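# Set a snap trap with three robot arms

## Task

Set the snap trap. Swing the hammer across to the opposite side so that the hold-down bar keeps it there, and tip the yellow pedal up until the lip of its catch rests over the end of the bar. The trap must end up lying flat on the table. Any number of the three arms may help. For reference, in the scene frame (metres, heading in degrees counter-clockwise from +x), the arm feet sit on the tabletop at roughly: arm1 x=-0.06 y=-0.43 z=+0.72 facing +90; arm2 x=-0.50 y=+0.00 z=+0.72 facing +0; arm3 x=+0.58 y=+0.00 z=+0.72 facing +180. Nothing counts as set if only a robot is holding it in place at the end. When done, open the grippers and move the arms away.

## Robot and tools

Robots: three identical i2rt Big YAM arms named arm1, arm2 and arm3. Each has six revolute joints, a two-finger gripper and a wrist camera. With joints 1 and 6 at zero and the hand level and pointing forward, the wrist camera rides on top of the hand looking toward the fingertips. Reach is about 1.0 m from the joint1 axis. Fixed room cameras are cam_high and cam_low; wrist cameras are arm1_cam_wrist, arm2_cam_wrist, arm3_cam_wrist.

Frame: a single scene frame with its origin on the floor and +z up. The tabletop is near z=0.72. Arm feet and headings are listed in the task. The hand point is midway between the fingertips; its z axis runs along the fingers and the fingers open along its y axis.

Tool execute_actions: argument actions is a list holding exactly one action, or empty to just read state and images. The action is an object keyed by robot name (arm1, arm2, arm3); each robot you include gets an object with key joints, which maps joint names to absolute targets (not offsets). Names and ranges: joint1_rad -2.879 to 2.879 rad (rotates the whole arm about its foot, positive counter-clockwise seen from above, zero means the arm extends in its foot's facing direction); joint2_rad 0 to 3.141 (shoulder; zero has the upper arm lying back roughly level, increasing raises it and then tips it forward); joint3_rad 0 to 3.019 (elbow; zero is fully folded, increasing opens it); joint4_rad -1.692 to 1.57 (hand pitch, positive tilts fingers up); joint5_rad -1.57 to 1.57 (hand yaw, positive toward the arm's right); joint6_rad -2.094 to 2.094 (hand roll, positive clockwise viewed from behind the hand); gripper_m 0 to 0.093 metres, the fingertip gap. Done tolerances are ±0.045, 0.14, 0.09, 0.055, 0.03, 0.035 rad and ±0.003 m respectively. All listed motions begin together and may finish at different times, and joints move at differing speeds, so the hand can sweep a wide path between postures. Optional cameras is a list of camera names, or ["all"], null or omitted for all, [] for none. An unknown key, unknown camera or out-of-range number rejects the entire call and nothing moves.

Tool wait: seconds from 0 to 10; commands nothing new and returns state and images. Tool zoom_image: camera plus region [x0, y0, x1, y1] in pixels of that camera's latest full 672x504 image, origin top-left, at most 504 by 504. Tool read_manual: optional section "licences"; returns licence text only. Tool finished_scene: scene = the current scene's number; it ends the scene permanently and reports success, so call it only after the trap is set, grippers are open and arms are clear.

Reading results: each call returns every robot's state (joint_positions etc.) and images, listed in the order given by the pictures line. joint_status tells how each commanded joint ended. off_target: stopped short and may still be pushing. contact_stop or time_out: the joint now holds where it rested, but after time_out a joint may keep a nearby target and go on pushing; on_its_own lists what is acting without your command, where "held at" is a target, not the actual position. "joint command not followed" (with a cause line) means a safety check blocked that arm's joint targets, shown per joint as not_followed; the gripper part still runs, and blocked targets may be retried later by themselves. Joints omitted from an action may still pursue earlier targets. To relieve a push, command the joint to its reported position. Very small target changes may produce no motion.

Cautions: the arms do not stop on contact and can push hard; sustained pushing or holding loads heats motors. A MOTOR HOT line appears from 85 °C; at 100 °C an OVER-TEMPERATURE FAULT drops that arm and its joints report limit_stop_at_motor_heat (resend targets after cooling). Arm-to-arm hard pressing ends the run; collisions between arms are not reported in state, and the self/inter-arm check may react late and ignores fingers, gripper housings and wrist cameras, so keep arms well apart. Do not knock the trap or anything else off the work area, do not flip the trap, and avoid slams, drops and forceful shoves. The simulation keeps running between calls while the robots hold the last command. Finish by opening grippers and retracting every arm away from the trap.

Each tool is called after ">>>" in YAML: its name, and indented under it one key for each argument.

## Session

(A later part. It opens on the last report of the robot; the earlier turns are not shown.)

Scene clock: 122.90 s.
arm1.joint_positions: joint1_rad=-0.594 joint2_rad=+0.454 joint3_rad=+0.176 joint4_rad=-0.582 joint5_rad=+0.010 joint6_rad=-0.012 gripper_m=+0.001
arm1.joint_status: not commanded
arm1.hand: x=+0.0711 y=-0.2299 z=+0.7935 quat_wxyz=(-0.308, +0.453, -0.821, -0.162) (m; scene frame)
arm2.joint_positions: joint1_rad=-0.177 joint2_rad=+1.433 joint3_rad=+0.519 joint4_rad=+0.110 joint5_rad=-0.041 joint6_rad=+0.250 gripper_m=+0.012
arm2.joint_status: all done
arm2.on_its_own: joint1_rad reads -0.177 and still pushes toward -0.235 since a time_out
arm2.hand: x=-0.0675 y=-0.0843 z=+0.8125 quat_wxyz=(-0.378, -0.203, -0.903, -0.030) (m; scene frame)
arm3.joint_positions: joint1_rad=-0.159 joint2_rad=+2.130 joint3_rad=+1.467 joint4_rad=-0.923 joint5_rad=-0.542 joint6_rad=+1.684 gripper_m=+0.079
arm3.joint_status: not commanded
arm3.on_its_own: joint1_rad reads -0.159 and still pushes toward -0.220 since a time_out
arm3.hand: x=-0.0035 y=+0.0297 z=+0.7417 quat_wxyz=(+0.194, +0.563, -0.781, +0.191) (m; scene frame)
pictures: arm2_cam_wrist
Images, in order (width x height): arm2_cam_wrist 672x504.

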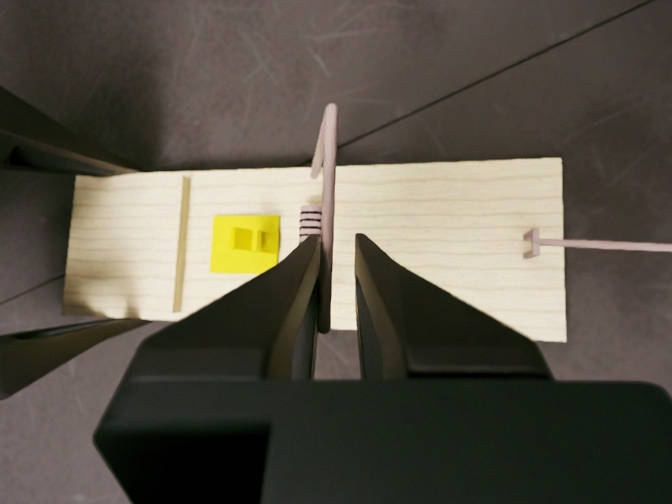

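>>> execute_actions:
  actions:
    - {"arm2":{"joints":{"joint2_rad":1.48,"joint3_rad":0.45,"joint4_rad":0.27,"joint6_rad":0.29}}}
  cameras: []

>>> execute_actions:
  actions:
    - {"arm2":{"joints":{"joint2_rad":1.49,"joint3_rad":0.4,"joint4_rad":0.42,"joint6_rad":0.33}}}
  cameras: ["arm2_cam_wrist"]

>>> execute_actions:
  actions:
    - {"arm2":{"joints":{"gripper_m":0}}}
  cameras: ["arm2_cam_wrist","arm1_cam_wrist"]

Scene clock: 124.00 s.
arm1.joint_positions: joint1_rad=-0.594 joint2_rad=+0.454 joint3_rad=+0.176 joint4_rad=-0.582 joint5_rad=+0.010 joint6_rad=-0.012 gripper_m=+0.001
arm1.joint_status: not commanded
arm1.hand: x=+0.0711 y=-0.2299 z=+0.7935 quat_wxyz=(-0.308, +0.453, -0.821, -0.162) (m; scene frame)
arm2.joint_positions: joint1_rad=-0.177 joint2_rad=+1.448 joint3_rad=+0.466 joint4_rad=+0.268 joint5_rad=-0.041 joint6_rad=+0.284 gripper_m=+0.012
arm2.joint_status: all done
arm2.on_its_own: joint1_rad reads -0.177 and still pushes toward -0.235 since a time_out
arm2.hand: x=-0.0676 y=-0.0843 z=+0.8131 quat_wxyz=(-0.419, -0.214, -0.882, -0.038) (m; scene frame)
arm3.joint_positions: joint1_rad=-0.159 joint2_rad=+2.130 joint3_rad=+1.467 joint4_rad=-0.923 joint5_rad=-0.542 joint6_rad=+1.684 gripper_m=+0.079
arm3.joint_status: not commanded
arm3.on_its_own: joint1_rad reads -0.159 and still pushes toward -0.220 since a time_out
arm3.hand: x=-0.0035 y=+0.0297 z=+0.7417 quat_wxyz=(+0.194, +0.563, -0.781, +0.191) (m; scene frame)
pictures: none
No camera images: the call's "cameras" was empty. Leave "cameras" out to get every camera's image.

Scene clock: 124.80 s.
arm1.joint_positions: joint1_rad=-0.594 joint2_rad=+0.454 joint3_rad=+0.176 joint4_rad=-0.582 joint5_rad=+0.010 joint6_rad=-0.012 gripper_m=+0.001
arm1.joint_status: not commanded
arm1.hand: x=+0.0711 y=-0.2299 z=+0.7935 quat_wxyz=(-0.308, +0.453, -0.821, -0.162) (m; scene frame)
arm2.joint_positions: joint1_rad=-0.177 joint2_rad=+1.472 joint3_rad=+0.421 joint4_rad=+0.417 joint5_rad=-0.041 joint6_rad=+0.323 gripper_m=+0.012
arm2.joint_status: all done
arm2.on_its_own: joint1_rad reads -0.177 and still pushes toward -0.235 since a time_out
arm2.hand: x=-0.0684 y=-0.0841 z=+0.8141 quat_wxyz=(-0.454, -0.226, -0.861, -0.048) (m; scene frame)
arm3.joint_positions: joint1_rad=-0.159 joint2_rad=+2.130 joint3_rad=+1.467 joint4_rad=-0.923 joint5_rad=-0.542 joint6_rad=+1.684 gripper_m=+0.079
arm3.joint_status: not commanded
arm3.on_its_own: joint1_rad reads -0.159 and still pushes toward -0.220 since a time_out
arm3.hand: x=-0.0035 y=+0.0296 z=+0.7417 quat_wxyz=(+0.194, +0.563, -0.781, +0.191) (m; scene frame)
pictures: arm2_cam_wrist
Images, in order (width x height): arm2_cam_wrist 672x504.

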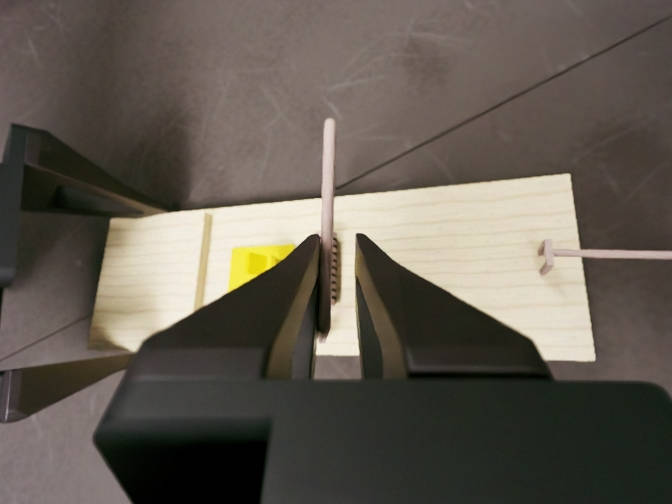

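Scene clock: 125.37 s.
arm1.joint_positions: joint1_rad=-0.594 joint2_rad=+0.454 joint3_rad=+0.176 joint4_rad=-0.582 joint5_rad=+0.010 joint6_rad=-0.012 gripper_m=+0.001
arm1.joint_status: not commanded
arm1.hand: x=+0.0711 y=-0.2299 z=+0.7935 quat_wxyz=(-0.308, +0.453, -0.821, -0.162) (m; scene frame)
arm2.joint_positions: joint1_rad=-0.177 joint2_rad=+1.472 joint3_rad=+0.421 joint4_rad=+0.417 joint5_rad=-0.041 joint6_rad=+0.336 gripper_m=+0.003
arm2.joint_status: all done
arm2.on_its_own: joint1_rad reads -0.177 and still pushes toward -0.235 since a time_out
arm2.hand: x=-0.0684 y=-0.0841 z=+0.8138 quat_wxyz=(-0.453, -0.231, -0.860, -0.051) (m; scene frame)
arm3.joint_positions: joint1_rad=-0.159 joint2_rad=+2.130 joint3_rad=+1.467 joint4_rad=-0.923 joint5_rad=-0.542 joint6_rad=+1.684 gripper_m=+0.079
arm3.joint_status: not commanded
arm3.on_its_own: joint1_rad reads -0.159 and still pushes toward -0.220 since a time_out
arm3.hand: x=-0.0035 y=+0.0296 z=+0.7417 quat_wxyz=(+0.194, +0.563, -0.781, +0.191) (m; scene frame)
pictures: arm1_cam_wrist, arm2_cam_wrist
Images, in order (width x height): arm1_cam_wrist 672x504, arm2_cam_wrist 672x504.

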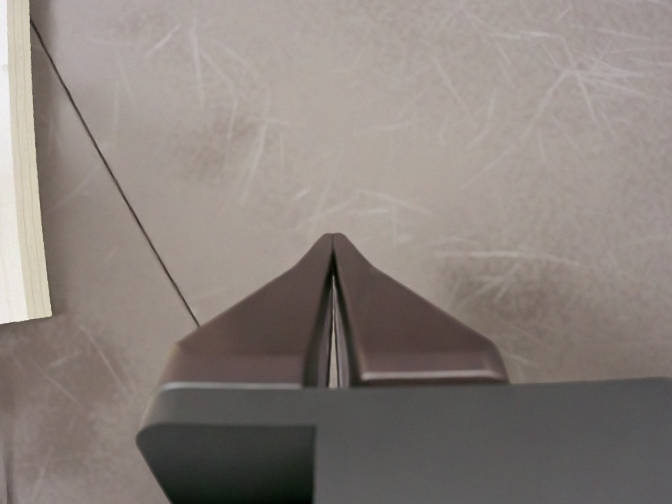

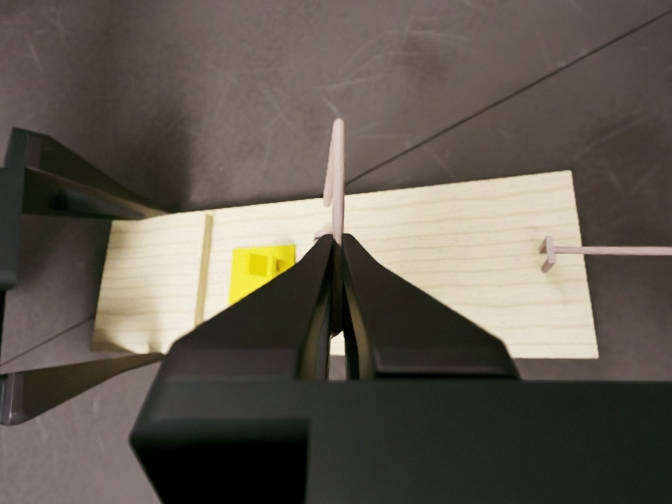

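>>> execute_actions:
  actions:
    - {"arm2":{"joints":{"joint1_rad":-0.275,"joint2_rad":1.55,"joint3_rad":0.38,"joint4_rad":0.46,"joint6_rad":0.25}}}
  cameras: ["arm2_cam_wrist"]

Scene clock: 127.70 s.
arm1.joint_positions: joint1_rad=-0.594 joint2_rad=+0.454 joint3_rad=+0.176 joint4_rad=-0.582 joint5_rad=+0.010 joint6_rad=-0.012 gripper_m=+0.001
arm1.joint_status: not commanded
arm1.hand: x=+0.0711 y=-0.2299 z=+0.7935 quat_wxyz=(-0.308, +0.453, -0.821, -0.162) (m; scene frame)
arm2.joint_positions: joint1_rad=-0.216 joint2_rad=+1.509 joint3_rad=+0.405 joint4_rad=+0.472 joint5_rad=-0.043 joint6_rad=+0.299 gripper_m=+0.003
arm2.joint_status: joint1_rad time_out (moved -0.039 of -0.098); joint6_rad time_out (moved -0.037 of -0.086); the others done
arm2.on_its_own: joint1_rad reads -0.216 and still pushes toward -0.275 since a time_out; joint6_rad reads +0.299 and still pushes toward +0.250 since a time_out
arm2.hand: x=-0.0753 y=-0.0999 z=+0.8029 quat_wxyz=(-0.455, -0.232, -0.859, -0.035) (m; scene frame)
arm3.joint_positions: joint1_rad=-0.159 joint2_rad=+2.130 joint3_rad=+1.467 joint4_rad=-0.923 joint5_rad=-0.542 joint6_rad=+1.684 gripper_m=+0.079
arm3.joint_status: not commanded
arm3.on_its_own: joint1_rad reads -0.159 and still pushes toward -0.220 since a time_out
arm3.hand: x=-0.0035 y=+0.0296 z=+0.7417 quat_wxyz=(+0.194, +0.563, -0.781, +0.191) (m; scene frame)
pictures: arm2_cam_wrist
Images, in order (width x height): arm2_cam_wrist 672x504.

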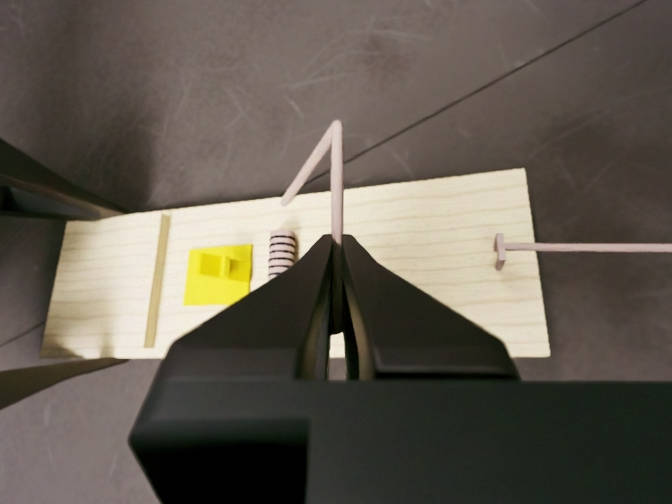

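>>> execute_actions:
  actions:
    - {"arm2":{"joints":{"joint1_rad":-0.30,"joint2_rad":1.63,"joint3_rad":0.36,"joint4_rad":0.58,"joint6_rad":0.2}}}
  cameras: ["cam_high","cam_low"]

Scene clock: 130.90 s.
arm1.joint_positions: joint1_rad=-0.594 joint2_rad=+0.454 joint3_rad=+0.176 joint4_rad=-0.582 joint5_rad=+0.010 joint6_rad=-0.012 gripper_m=+0.001
arm1.joint_status: not commanded
arm1.hand: x=+0.0711 y=-0.2299 z=+0.7935 quat_wxyz=(-0.308, +0.453, -0.821, -0.162) (m; scene frame)
arm2.joint_positions: joint1_rad=-0.248 joint2_rad=+1.581 joint3_rad=+0.382 joint4_rad=+0.591 joint5_rad=-0.042 joint6_rad=+0.268 gripper_m=+0.003
arm2.joint_status: joint1_rad time_out (moved -0.032 of -0.084); joint6_rad time_out (moved -0.031 of -0.099); the others done
arm2.on_its_own: joint1_rad reads -0.248 and still pushes toward -0.300 since a time_out; joint6_rad reads +0.268 and still pushes toward +0.200 since a time_out
arm2.hand: x=-0.0809 y=-0.1129 z=+0.7888 quat_wxyz=(-0.467, -0.231, -0.853, -0.020) (m; scene frame)
arm3.joint_positions: joint1_rad=-0.159 joint2_rad=+2.130 joint3_rad=+1.467 joint4_rad=-0.923 joint5_rad=-0.542 joint6_rad=+1.684 gripper_m=+0.079
arm3.joint_status: not commanded
arm3.on_its_own: joint1_rad reads -0.159 and still pushes toward -0.220 since a time_out
arm3.hand: x=-0.0035 y=+0.0296 z=+0.7417 quat_wxyz=(+0.194, +0.563, -0.781, +0.191) (m; scene frame)
pictures: cam_high, cam_low
Images, in order (width x height): cam_high 672x504, cam_low 672x504.

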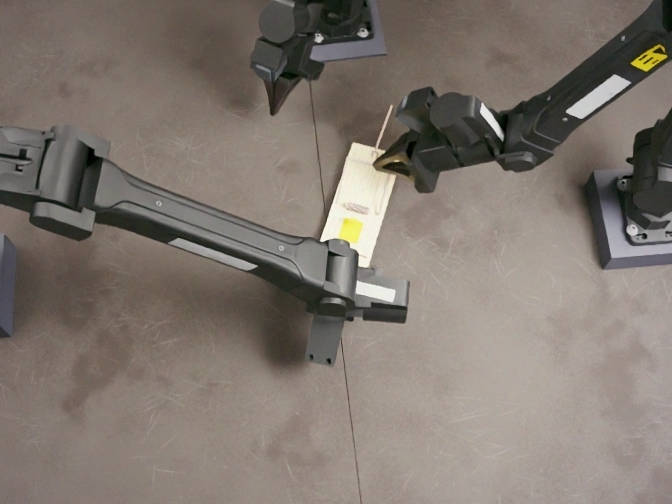

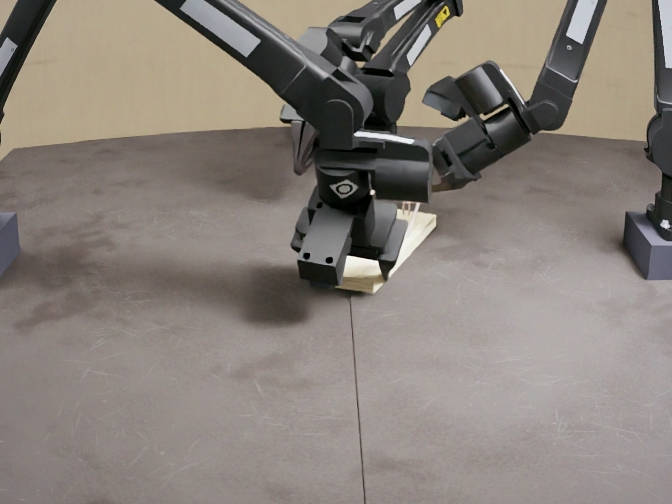

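>>> execute_actions:
  actions:
    - {"arm2":{"joints":{"joint1_rad":-0.33,"joint2_rad":1.72,"joint3_rad":0.36,"joint4_rad":0.67,"joint6_rad":0.2}}}
  cameras: ["cam_high","arm2_cam_wrist"]

>>> zoom_image:
  camera: "cam_high"
  region: [290,90,450,270]

Scene clock: 133.00 s.
arm1.joint_positions: joint1_rad=-0.594 joint2_rad=+0.454 joint3_rad=+0.176 joint4_rad=-0.582 joint5_rad=+0.010 joint6_rad=-0.012 gripper_m=+0.001
arm1.joint_status: not commanded
arm1.hand: x=+0.0711 y=-0.2299 z=+0.7935 quat_wxyz=(-0.308, +0.453, -0.821, -0.162) (m; scene frame)
arm2.joint_positions: joint1_rad=-0.275 joint2_rad=+1.669 joint3_rad=+0.375 joint4_rad=+0.685 joint5_rad=-0.045 joint6_rad=+0.263 gripper_m=+0.003
arm2.joint_status: joint1_rad time_out (moved -0.026 of -0.082); joint6_rad time_out (moved -0.005 of -0.068); the others done
arm2.on_its_own: joint1_rad reads -0.275 and still pushes toward -0.330 since a time_out; joint6_rad reads +0.263 and still pushes toward +0.200 since a time_out
arm2.hand: x=-0.0850 y=-0.1228 z=+0.7692 quat_wxyz=(-0.467, -0.240, -0.851, -0.014) (m; scene frame)
arm3.joint_positions: joint1_rad=-0.159 joint2_rad=+2.130 joint3_rad=+1.467 joint4_rad=-0.923 joint5_rad=-0.543 joint6_rad=+1.684 gripper_m=+0.079
arm3.joint_status: not commanded
arm3.on_its_own: joint1_rad reads -0.159 and still pushes toward -0.220 since a time_out
arm3.hand: x=-0.0036 y=+0.0296 z=+0.7417 quat_wxyz=(+0.194, +0.562, -0.781, +0.192) (m; scene frame)
pictures: arm2_cam_wrist, cam_high
Images, in order (width x height): arm2_cam_wrist 672x504, cam_high 672x504.

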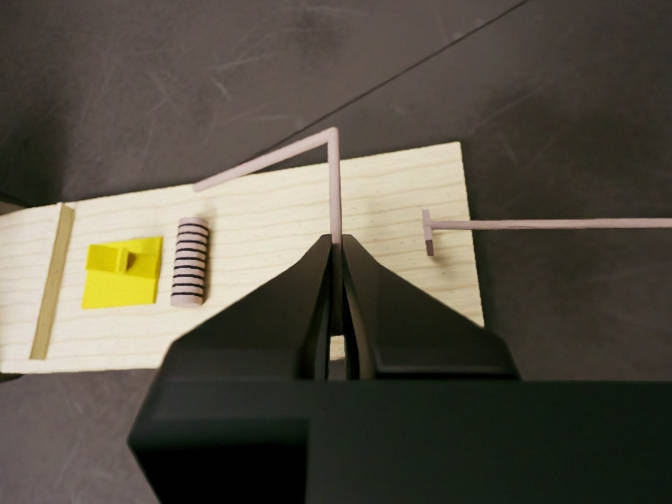

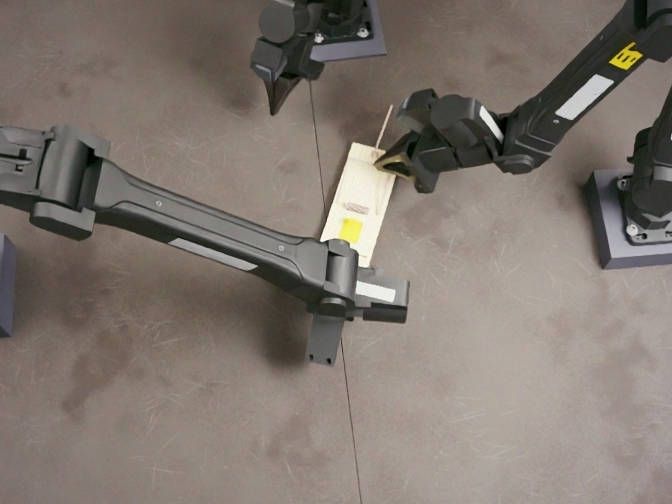

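Region (290, 90, 450, 270) of cam_high's 672x504 image, scaled by 2.800, with more detail than that image has.

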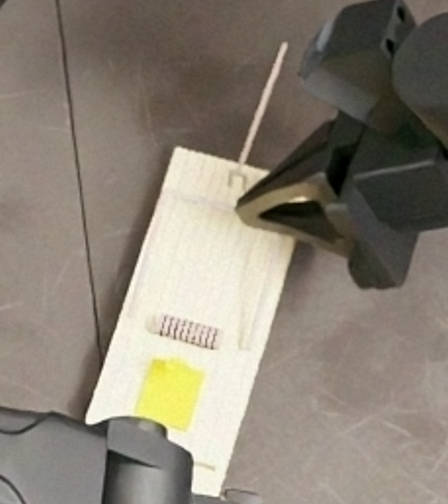

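>>> execute_actions:
  actions:
    - {"arm2":{"joints":{"joint1_rad":-0.35,"joint2_rad":1.75}},"arm1":{"joints":{"joint2_rad":0.30,"joint3_rad":0.3,"joint4_rad":-0.97,"joint6_rad":0.6,"gripper_m":0.035}}}
  cameras: []

>>> execute_actions:
  actions:
    - {"arm1":{"joints":{"joint1_rad":0.15}}}
  cameras: ["cam_high","arm1_cam_wrist","cam_low"]

Scene clock: 135.67 s.
arm1.joint_positions: joint1_rad=-0.594 joint2_rad=+0.300 joint3_rad=+0.249 joint4_rad=-0.952 joint5_rad=+0.010 joint6_rad=+0.582 gripper_m=+0.035
arm1.joint_status: all done
arm1.hand: x=+0.0466 y=-0.2682 z=+0.8071 quat_wxyz=(-0.199, +0.198, -0.940, -0.196) (m; scene frame)
arm2.joint_positions: joint1_rad=-0.282 joint2_rad=+1.691 joint3_rad=+0.377 joint4_rad=+0.695 joint5_rad=-0.051 joint6_rad=+0.262 gripper_m=+0.003
arm2.joint_status: joint1_rad time_out (moved -0.007 of -0.075); the others done
arm2.on_its_own: joint1_rad reads -0.282 and still pushes toward -0.350 since a time_out; joint6_rad reads +0.262 and still pushes toward +0.200 since a time_out
arm2.hand: x=-0.0862 y=-0.1245 z=+0.7629 quat_wxyz=(-0.462, -0.241, -0.853, -0.015) (m; scene frame)
arm3.joint_positions: joint1_rad=-0.159 joint2_rad=+2.130 joint3_rad=+1.467 joint4_rad=-0.923 joint5_rad=-0.543 joint6_rad=+1.684 gripper_m=+0.079
arm3.joint_status: not commanded
arm3.on_its_own: joint1_rad reads -0.159 and still pushes toward -0.220 since a time_out
arm3.hand: x=-0.0036 y=+0.0296 z=+0.7417 quat_wxyz=(+0.194, +0.562, -0.781, +0.192) (m; scene frame)
pictures: none
No camera images: the call's "cameras" was empty. Leave "cameras" out to get every camera's image.

not run: a stop came earlier in this reply.

>>> execute_actions:
  actions:
    - {"arm1":{"joints":{"joint1_rad":0.2}}}
  cameras: ["cam_high","arm1_cam_wrist","cam_low"]

Scene clock: 137.13 s.
arm1.joint_positions: joint1_rad=+0.194 joint2_rad=+0.300 joint3_rad=+0.249 joint4_rad=-0.952 joint5_rad=+0.010 joint6_rad=+0.584 gripper_m=+0.035
arm1.joint_status: all done
arm1.hand: x=-0.0995 y=-0.2405 z=+0.8075 quat_wxyz=(-0.109, +0.543, -0.792, -0.259) (m; scene frame)
arm2.joint_positions: joint1_rad=-0.282 joint2_rad=+1.691 joint3_rad=+0.377 joint4_rad=+0.695 joint5_rad=-0.051 joint6_rad=+0.262 gripper_m=+0.003
arm2.joint_status: not commanded
arm2.on_its_own: joint1_rad reads -0.282 and still pushes toward -0.350 since a time_out; joint6_rad reads +0.262 and still pushes toward +0.200 since a time_out
arm2.hand: x=-0.0862 y=-0.1245 z=+0.7629 quat_wxyz=(-0.462, -0.241, -0.853, -0.015) (m; scene frame)
arm3.joint_positions: joint1_rad=-0.159 joint2_rad=+2.130 joint3_rad=+1.467 joint4_rad=-0.923 joint5_rad=-0.543 joint6_rad=+1.684 gripper_m=+0.079
arm3.joint_status: not commanded
arm3.on_its_own: joint1_rad reads -0.159 and still pushes toward -0.220 since a time_out
arm3.hand: x=-0.0036 y=+0.0296 z=+0.7417 quat_wxyz=(+0.194, +0.562, -0.781, +0.192) (m; scene frame)
pictures: arm1_cam_wrist, cam_high, cam_low
Images, in order (width x height): arm1_cam_wrist 672x504, cam_high 672x504, cam_low 672x504.

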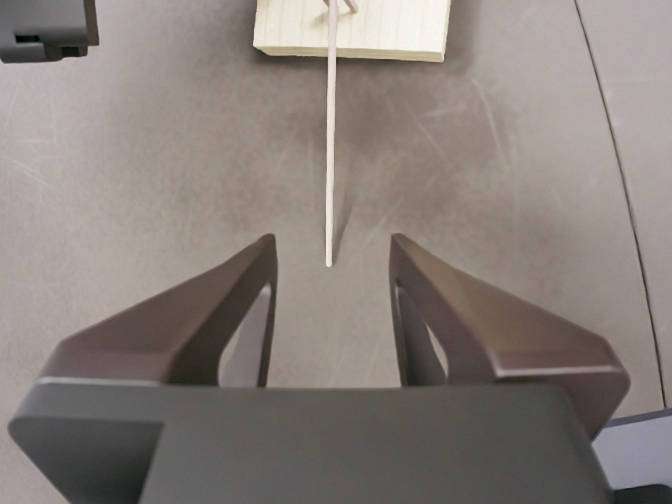

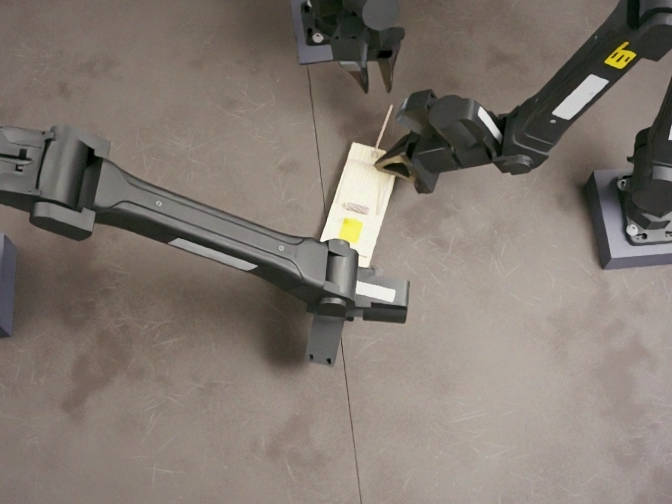

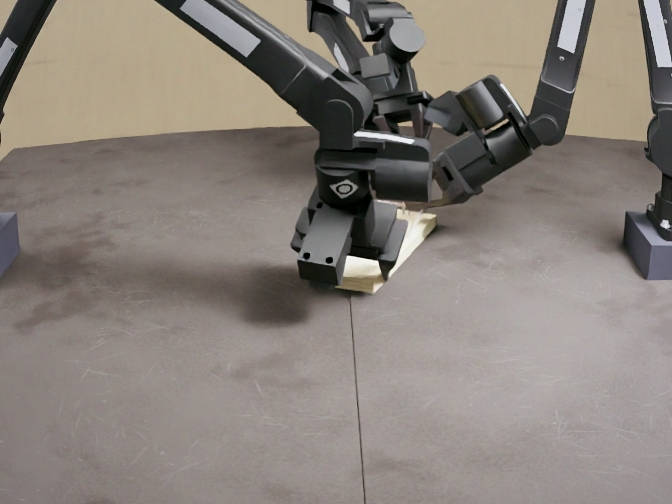

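Well aligned. Descend.

>>> execute_actions:
  actions:
    - {"arm1":{"joints":{"joint1_rad":0.23,"joint2_rad":0.47,"joint3_rad":0.10,"joint4_rad":-0.63}}}
  cameras: ["cam_high","arm1_cam_wrist"]

Scene clock: 138.30 s.
arm1.joint_positions: joint1_rad=+0.223 joint2_rad=+0.461 joint3_rad=+0.112 joint4_rad=-0.656 joint5_rad=+0.010 joint6_rad=+0.584 gripper_m=+0.035
arm1.joint_status: all done
arm1.hand: x=-0.1075 y=-0.2322 z=+0.7486 quat_wxyz=(-0.105, +0.554, -0.784, -0.259) (m; scene frame)
arm2.joint_positions: joint1_rad=-0.282 joint2_rad=+1.691 joint3_rad=+0.377 joint4_rad=+0.695 joint5_rad=-0.051 joint6_rad=+0.262 gripper_m=+0.003
arm2.joint_status: not commanded
arm2.on_its_own: joint1_rad reads -0.282 and still pushes toward -0.350 since a time_out; joint6_rad reads +0.262 and still pushes toward +0.200 since a time_out
arm2.hand: x=-0.0862 y=-0.1245 z=+0.7629 quat_wxyz=(-0.462, -0.241, -0.853, -0.015) (m; scene frame)
arm3.joint_positions: joint1_rad=-0.159 joint2_rad=+2.130 joint3_rad=+1.467 joint4_rad=-0.923 joint5_rad=-0.543 joint6_rad=+1.684 gripper_m=+0.079
arm3.joint_status: not commanded
arm3.on_its_own: joint1_rad reads -0.159 and still pushes toward -0.220 since a time_out
arm3.hand: x=-0.0036 y=+0.0296 z=+0.7417 quat_wxyz=(+0.194, +0.562, -0.781, +0.192) (m; scene frame)
pictures: arm1_cam_wrist, cam_high
Images, in order (width x height): arm1_cam_wrist 672x504, cam_high 672x504.

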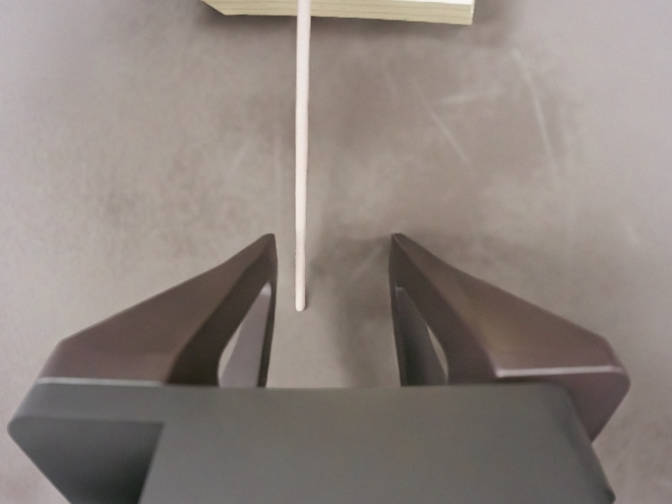

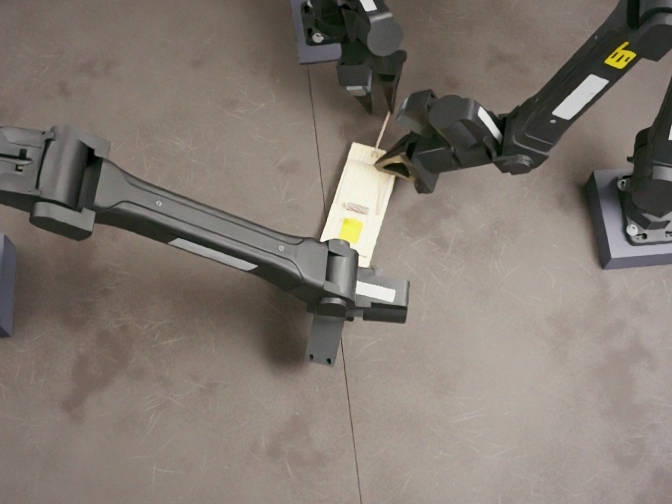

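>>> execute_actions:
  actions:
    - {"arm1":{"joints":{"joint1_rad":0.275,"joint2_rad":0.52,"joint3_rad":0.09}}}
  cameras: []

>>> execute_actions:
  actions:
    - {"arm1":{"joints":{"gripper_m":0.0}}}
  cameras: ["arm1_cam_wrist"]

>>> execute_actions:
  actions:
    - {"arm1":{"joints":{"joint1_rad":0.23,"joint2_rad":0.46,"joint3_rad":0.28,"joint4_rad":-0.8,"joint6_rad":0.62}}}
  cameras: ["cam_high","arm1_cam_wrist","arm2_cam_wrist"]

Scene clock: 139.20 s.
arm1.joint_positions: joint1_rad=+0.260 joint2_rad=+0.489 joint3_rad=+0.108 joint4_rad=-0.634 joint5_rad=+0.025 joint6_rad=+0.584 gripper_m=+0.035
arm1.joint_status: all done
arm1.hand: x=-0.1126 y=-0.2331 z=+0.7448 quat_wxyz=(-0.105, +0.568, -0.776, -0.255) (m; scene frame)
arm2.joint_positions: joint1_rad=-0.282 joint2_rad=+1.691 joint3_rad=+0.377 joint4_rad=+0.695 joint5_rad=-0.051 joint6_rad=+0.262 gripper_m=+0.003
arm2.joint_status: not commanded
arm2.on_its_own: joint1_rad reads -0.282 and still pushes toward -0.350 since a time_out; joint6_rad reads +0.262 and still pushes toward +0.200 since a time_out
arm2.hand: x=-0.0862 y=-0.1245 z=+0.7629 quat_wxyz=(-0.462, -0.241, -0.853, -0.015) (m; scene frame)
arm3.joint_positions: joint1_rad=-0.159 joint2_rad=+2.130 joint3_rad=+1.467 joint4_rad=-0.923 joint5_rad=-0.543 joint6_rad=+1.684 gripper_m=+0.079
arm3.joint_status: not commanded
arm3.on_its_own: joint1_rad reads -0.159 and still pushes toward -0.220 since a time_out
arm3.hand: x=-0.0036 y=+0.0296 z=+0.7417 quat_wxyz=(+0.194, +0.562, -0.781, +0.192) (m; scene frame)
pictures: none
No camera images: the call's "cameras" was empty. Leave "cameras" out to get every camera's image.

Scene clock: 139.77 s.
arm1.joint_positions: joint1_rad=+0.271 joint2_rad=+0.498 joint3_rad=+0.108 joint4_rad=-0.621 joint5_rad=+0.002 joint6_rad=+0.585 gripper_m=+0.001
arm1.joint_status: all done
arm1.hand: x=-0.1190 y=-0.2333 z=+0.7447 quat_wxyz=(-0.093, +0.574, -0.771, -0.260) (m; scene frame)
arm2.joint_positions: joint1_rad=-0.282 joint2_rad=+1.691 joint3_rad=+0.377 joint4_rad=+0.695 joint5_rad=-0.051 joint6_rad=+0.262 gripper_m=+0.003
arm2.joint_status: not commanded
arm2.on_its_own: joint1_rad reads -0.282 and still pushes toward -0.350 since a time_out; joint6_rad reads +0.262 and still pushes toward +0.200 since a time_out
arm2.hand: x=-0.0862 y=-0.1245 z=+0.7629 quat_wxyz=(-0.462, -0.241, -0.853, -0.015) (m; scene frame)
arm3.joint_positions: joint1_rad=-0.159 joint2_rad=+2.130 joint3_rad=+1.467 joint4_rad=-0.923 joint5_rad=-0.543 joint6_rad=+1.684 gripper_m=+0.079
arm3.joint_status: not commanded
arm3.on_its_own: joint1_rad reads -0.159 and still pushes toward -0.220 since a time_out
arm3.hand: x=-0.0036 y=+0.0296 z=+0.7417 quat_wxyz=(+0.194, +0.562, -0.781, +0.192) (m; scene frame)
pictures: arm1_cam_wrist
Images, in order (width x height): arm1_cam_wrist 672x504.

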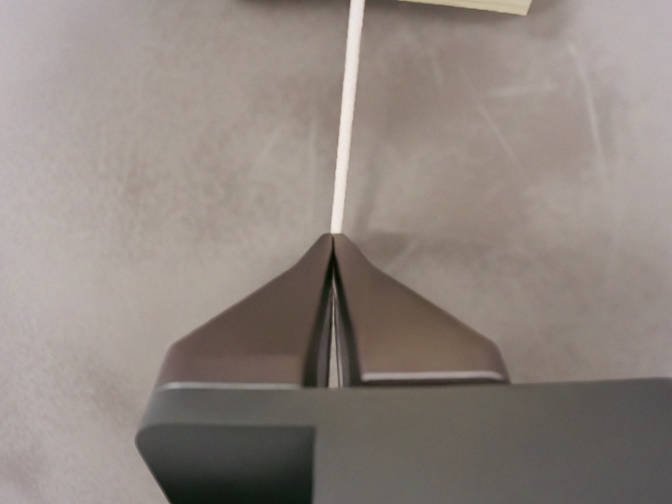

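Scene clock: 140.77 s.
arm1.joint_positions: joint1_rad=+0.237 joint2_rad=+0.467 joint3_rad=+0.234 joint4_rad=-0.781 joint5_rad=+0.007 joint6_rad=+0.602 gripper_m=+0.001
arm1.joint_status: all done
arm1.hand: x=-0.1139 y=-0.2213 z=+0.7916 quat_wxyz=(-0.097, +0.554, -0.786, -0.257) (m; scene frame)
arm2.joint_positions: joint1_rad=-0.282 joint2_rad=+1.691 joint3_rad=+0.377 joint4_rad=+0.695 joint5_rad=-0.051 joint6_rad=+0.262 gripper_m=+0.003
arm2.joint_status: not commanded
arm2.on_its_own: joint1_rad reads -0.282 and still pushes toward -0.350 since a time_out; joint6_rad reads +0.262 and still pushes toward +0.200 since a time_out
arm2.hand: x=-0.0862 y=-0.1245 z=+0.7629 quat_wxyz=(-0.462, -0.241, -0.853, -0.015) (m; scene frame)
arm3.joint_positions: joint1_rad=-0.159 joint2_rad=+2.130 joint3_rad=+1.467 joint4_rad=-0.923 joint5_rad=-0.543 joint6_rad=+1.684 gripper_m=+0.079
arm3.joint_status: not commanded
arm3.on_its_own: joint1_rad reads -0.159 and still pushes toward -0.220 since a time_out
arm3.hand: x=-0.0036 y=+0.0296 z=+0.7417 quat_wxyz=(+0.194, +0.562, -0.781, +0.192) (m; scene frame)
pictures: arm1_cam_wrist, arm2_cam_wrist, cam_high
Images, in order (width x height): arm1_cam_wrist 672x504, arm2_cam_wrist 672x504, cam_high 672x504.

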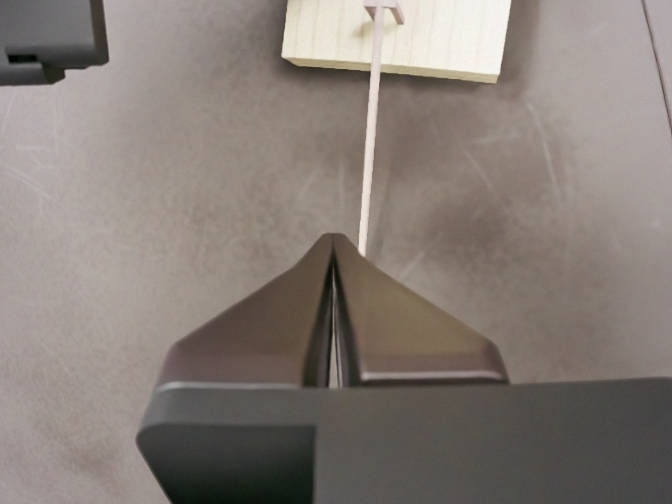

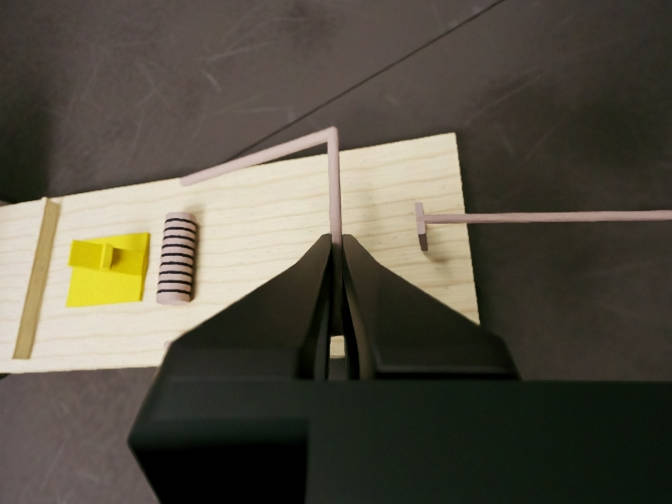

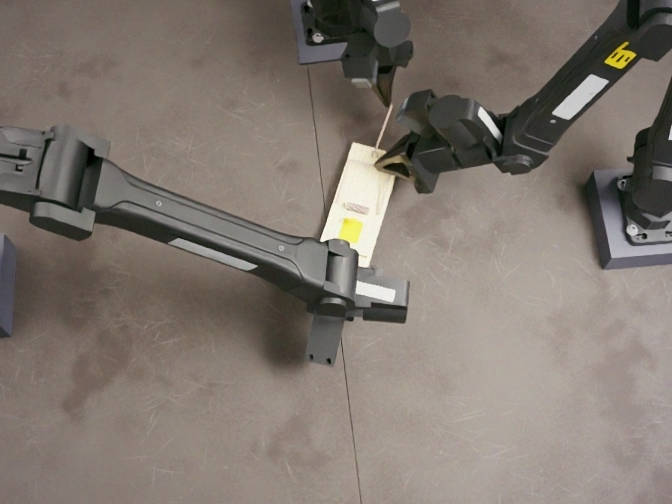

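>>> execute_actions:
  actions:
    - {"arm1":{"joints":{"joint1_rad":0.195,"gripper_m":0.025,"joint2_rad":0.55,"joint4_rad":-0.72}}}
  cameras: []

>>> execute_actions:
  actions:
    - {"arm1":{"joints":{"joint2_rad":0.66,"joint3_rad":0.125,"joint4_rad":-0.48}}}
  cameras: ["arm1_cam_wrist","arm2_cam_wrist"]

>>> execute_actions:
  actions:
    - {"arm1":{"joints":{"gripper_m":0.0}}}
  cameras: ["arm1_cam_wrist","arm2_cam_wrist"]

Scene clock: 141.83 s.
arm1.joint_positions: joint1_rad=+0.202 joint2_rad=+0.549 joint3_rad=+0.234 joint4_rad=-0.745 joint5_rad=+0.007 joint6_rad=+0.603 gripper_m=+0.025
arm1.joint_status: all done
arm1.hand: x=-0.1070 y=-0.2178 z=+0.7802 quat_wxyz=(-0.094, +0.543, -0.801, -0.235) (m; scene frame)
arm2.joint_positions: joint1_rad=-0.282 joint2_rad=+1.691 joint3_rad=+0.377 joint4_rad=+0.695 joint5_rad=-0.051 joint6_rad=+0.262 gripper_m=+0.003
arm2.joint_status: not commanded
arm2.on_its_own: joint1_rad reads -0.282 and still pushes toward -0.350 since a time_out; joint6_rad reads +0.262 and still pushes toward +0.200 since a time_out
arm2.hand: x=-0.0862 y=-0.1245 z=+0.7629 quat_wxyz=(-0.462, -0.241, -0.853, -0.015) (m; scene frame)
arm3.joint_positions: joint1_rad=-0.159 joint2_rad=+2.130 joint3_rad=+1.467 joint4_rad=-0.923 joint5_rad=-0.543 joint6_rad=+1.684 gripper_m=+0.079
arm3.joint_status: not commanded
arm3.on_its_own: joint1_rad reads -0.159 and still pushes toward -0.220 since a time_out
arm3.hand: x=-0.0036 y=+0.0296 z=+0.7417 quat_wxyz=(+0.194, +0.562, -0.781, +0.192) (m; scene frame)
pictures: none
No camera images: the call's "cameras" was empty. Leave "cameras" out to get every camera's image.

Scene clock: 142.80 s.
arm1.joint_positions: joint1_rad=+0.202 joint2_rad=+0.653 joint3_rad=+0.140 joint4_rad=-0.504 joint5_rad=+0.007 joint6_rad=+0.603 gripper_m=+0.025
arm1.joint_status: all done
arm1.hand: x=-0.1087 y=-0.2109 z=+0.7453 quat_wxyz=(-0.101, +0.540, -0.796, -0.255) (m; scene frame)
arm2.joint_positions: joint1_rad=-0.282 joint2_rad=+1.691 joint3_rad=+0.377 joint4_rad=+0.695 joint5_rad=-0.051 joint6_rad=+0.262 gripper_m=+0.003
arm2.joint_status: not commanded
arm2.on_its_own: joint1_rad reads -0.282 and still pushes toward -0.350 since a time_out; joint6_rad reads +0.262 and still pushes toward +0.200 since a time_out
arm2.hand: x=-0.0862 y=-0.1245 z=+0.7629 quat_wxyz=(-0.462, -0.241, -0.853, -0.015) (m; scene frame)
arm3.joint_positions: joint1_rad=-0.159 joint2_rad=+2.130 joint3_rad=+1.467 joint4_rad=-0.923 joint5_rad=-0.543 joint6_rad=+1.684 gripper_m=+0.079
arm3.joint_status: not commanded
arm3.on_its_own: joint1_rad reads -0.159 and still pushes toward -0.220 since a time_out
arm3.hand: x=-0.0036 y=+0.0296 z=+0.7417 quat_wxyz=(+0.194, +0.562, -0.781, +0.192) (m; scene frame)
pictures: arm1_cam_wrist, arm2_cam_wrist
Images, in order (width x height): arm1_cam_wrist 672x504, arm2_cam_wrist 672x504.

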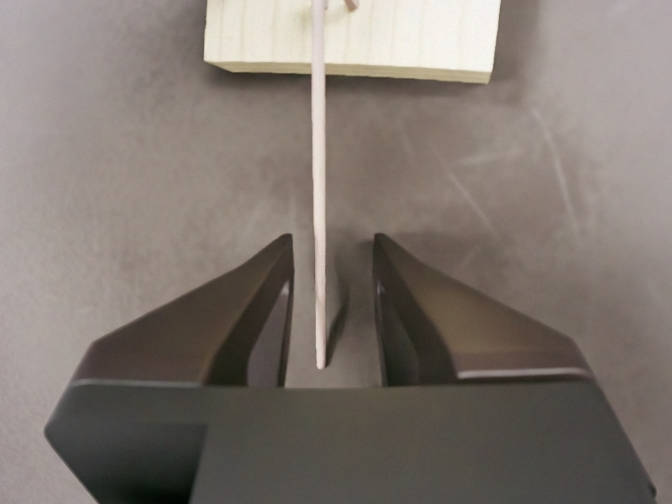

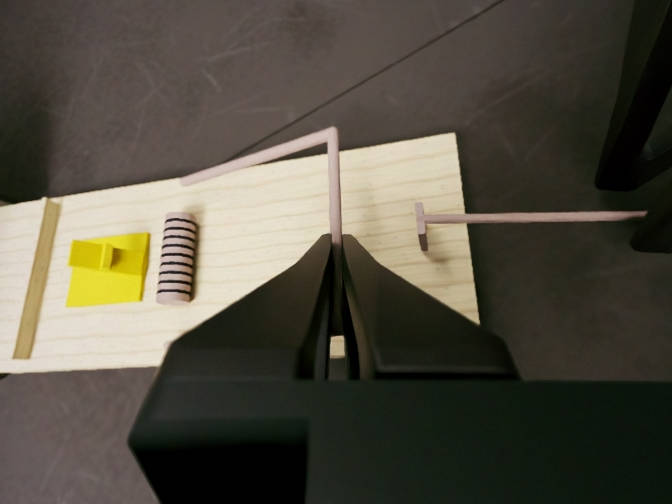

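Scene clock: 143.30 s.
arm1.joint_positions: joint1_rad=+0.202 joint2_rad=+0.653 joint3_rad=+0.138 joint4_rad=-0.496 joint5_rad=-0.006 joint6_rad=+0.603 gripper_m=+0.002
arm1.joint_status: all done
arm1.hand: x=-0.1111 y=-0.2104 z=+0.7455 quat_wxyz=(-0.097, +0.541, -0.794, -0.260) (m; scene frame)
arm2.joint_positions: joint1_rad=-0.282 joint2_rad=+1.691 joint3_rad=+0.378 joint4_rad=+0.695 joint5_rad=-0.051 joint6_rad=+0.262 gripper_m=+0.003
arm2.joint_status: not commanded
arm2.on_its_own: joint1_rad reads -0.282 and still pushes toward -0.350 since a time_out; joint6_rad reads +0.262 and still pushes toward +0.200 since a time_out
arm2.hand: x=-0.0860 y=-0.1246 z=+0.7630 quat_wxyz=(-0.463, -0.241, -0.853, -0.015) (m; scene frame)
arm3.joint_positions: joint1_rad=-0.159 joint2_rad=+2.130 joint3_rad=+1.467 joint4_rad=-0.923 joint5_rad=-0.543 joint6_rad=+1.684 gripper_m=+0.079
arm3.joint_status: not commanded
arm3.on_its_own: joint1_rad reads -0.159 and still pushes toward -0.220 since a time_out
arm3.hand: x=-0.0036 y=+0.0296 z=+0.7417 quat_wxyz=(+0.194, +0.562, -0.781, +0.192) (m; scene frame)
pictures: arm1_cam_wrist, arm2_cam_wrist
Images, in order (width x height): arm1_cam_wrist 672x504, arm2_cam_wrist 672x504.

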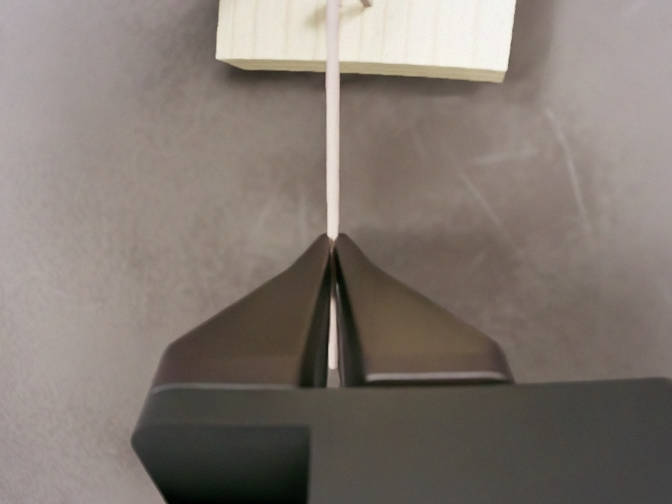

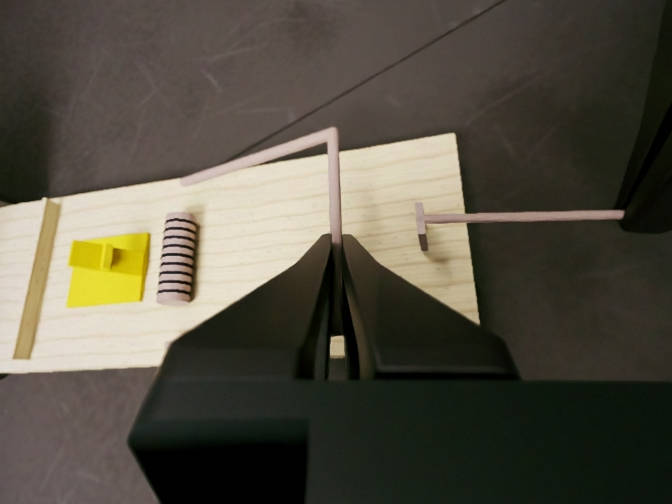

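>>> execute_actions:
  actions:
    - {"arm1":{"joints":{"joint1_rad":0.19,"joint2_rad":0.56,"joint3_rad":0.30,"joint4_rad":-0.71}}}
  cameras: ["cam_high","arm1_cam_wrist","arm2_cam_wrist"]

Scene clock: 144.50 s.
arm1.joint_positions: joint1_rad=+0.202 joint2_rad=+0.573 joint3_rad=+0.219 joint4_rad=-0.694 joint5_rad=-0.004 joint6_rad=+0.635 gripper_m=+0.002
arm1.joint_status: all done
arm1.hand: x=-0.1097 y=-0.2142 z=+0.7746 quat_wxyz=(-0.087, +0.530, -0.807, -0.244) (m; scene frame)
arm2.joint_positions: joint1_rad=-0.282 joint2_rad=+1.691 joint3_rad=+0.380 joint4_rad=+0.696 joint5_rad=-0.051 joint6_rad=+0.256 gripper_m=+0.003
arm2.joint_status: not commanded
arm2.on_its_own: joint1_rad reads -0.282 and still pushes toward -0.350 since a time_out; joint6_rad reads +0.256 and still pushes toward +0.200 since a time_out
arm2.hand: x=-0.0848 y=-0.1249 z=+0.7638 quat_wxyz=(-0.464, -0.239, -0.853, -0.013) (m; scene frame)
arm3.joint_positions: joint1_rad=-0.159 joint2_rad=+2.130 joint3_rad=+1.467 joint4_rad=-0.923 joint5_rad=-0.543 joint6_rad=+1.677 gripper_m=+0.079
arm3.joint_status: not commanded
arm3.on_its_own: joint1_rad reads -0.159 and still pushes toward -0.220 since a time_out
arm3.hand: x=-0.0036 y=+0.0296 z=+0.7417 quat_wxyz=(+0.195, +0.565, -0.779, +0.191) (m; scene frame)
pictures: arm1_cam_wrist, arm2_cam_wrist, cam_high
Images, in order (width x height): arm1_cam_wrist 672x504, arm2_cam_wrist 672x504, cam_high 672x504.

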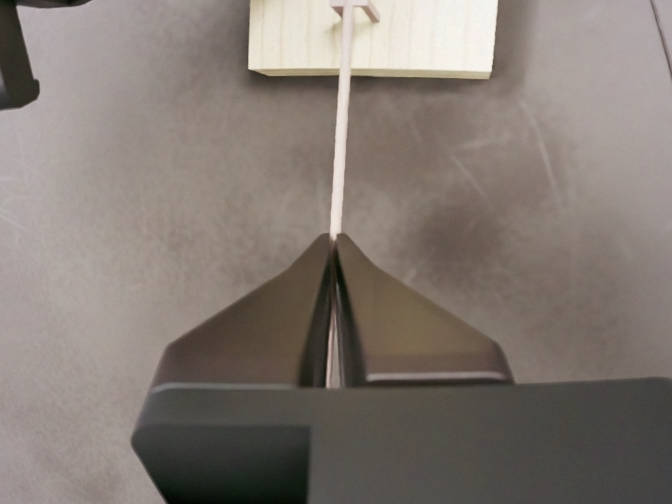

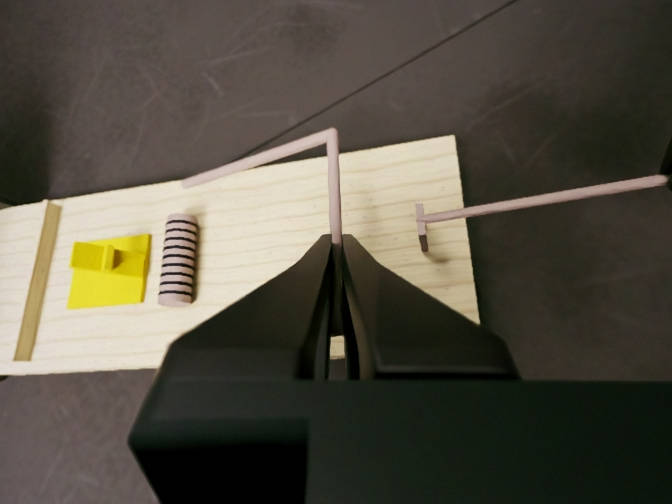

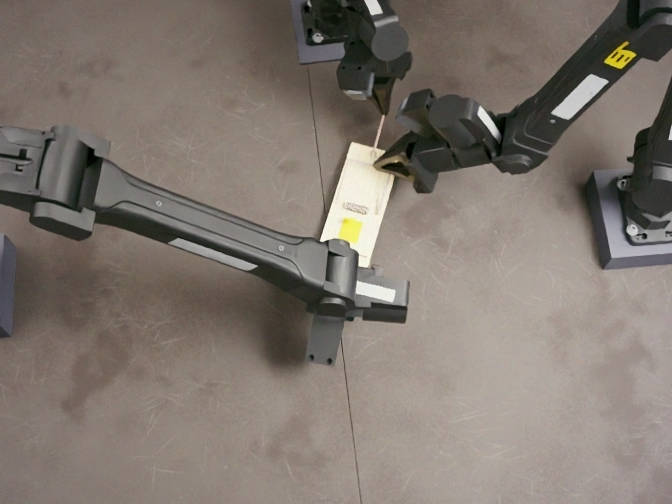

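>>> execute_actions:
  actions:
    - {"arm1":{"joints":{"joint1_rad":0.15,"joint2_rad":0.60,"joint3_rad":0.38,"joint4_rad":-0.70}}}
  cameras: ["cam_high","arm1_cam_wrist","arm2_cam_wrist"]

Scene clock: 146.50 s.
arm1.joint_positions: joint1_rad=+0.179 joint2_rad=+0.614 joint3_rad=+0.255 joint4_rad=-0.730 joint5_rad=-0.023 joint6_rad=+0.635 gripper_m=+0.002
arm1.joint_status: joint3_rad time_out (moved +0.037 of +0.161); the others done
arm1.on_its_own: joint3_rad reads +0.255 and still pushes toward +0.368 since a time_out
arm1.hand: x=-0.1082 y=-0.2122 z=+0.7797 quat_wxyz=(-0.074, +0.525, -0.816, -0.228) (m; scene frame)
arm2.joint_positions: joint1_rad=-0.282 joint2_rad=+1.691 joint3_rad=+0.381 joint4_rad=+0.696 joint5_rad=-0.052 joint6_rad=+0.255 gripper_m=+0.003
arm2.joint_status: not commanded
arm2.on_its_own: joint1_rad reads -0.282 and still pushes toward -0.350 since a time_out; joint6_rad reads +0.255 and still pushes toward +0.200 since a time_out
arm2.hand: x=-0.0842 y=-0.1249 z=+0.7642 quat_wxyz=(-0.465, -0.238, -0.853, -0.014) (m; scene frame)
arm3.joint_positions: joint1_rad=-0.159 joint2_rad=+2.130 joint3_rad=+1.467 joint4_rad=-0.924 joint5_rad=-0.543 joint6_rad=+1.674 gripper_m=+0.079
arm3.joint_status: not commanded
arm3.on_its_own: joint1_rad reads -0.159 and still pushes toward -0.220 since a time_out
arm3.hand: x=-0.0033 y=+0.0295 z=+0.7417 quat_wxyz=(+0.195, +0.566, -0.778, +0.191) (m; scene frame)
pictures: arm1_cam_wrist, arm2_cam_wrist, cam_high
Images, in order (width x height): arm1_cam_wrist 672x504, arm2_cam_wrist 672x504, cam_high 672x504.

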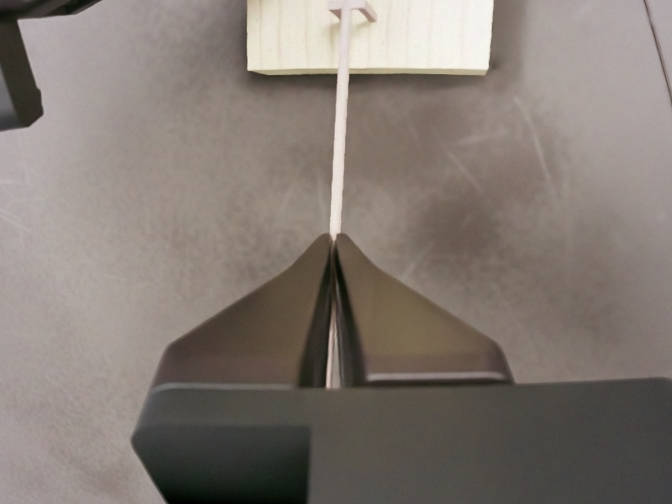

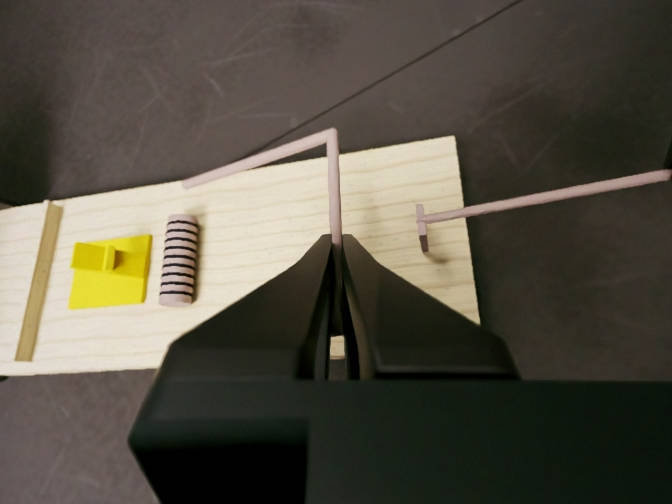

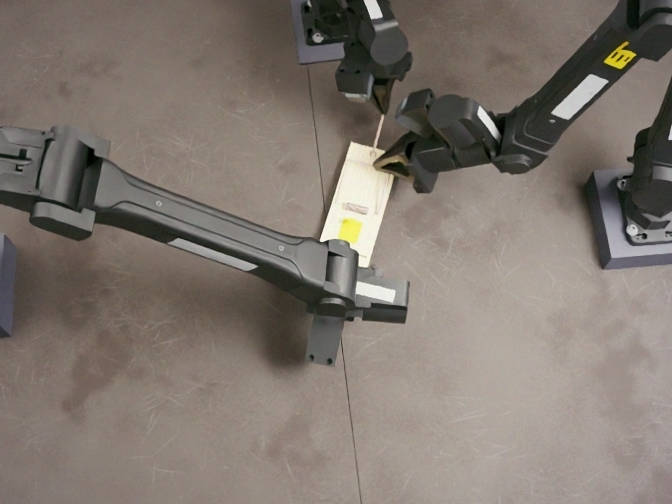

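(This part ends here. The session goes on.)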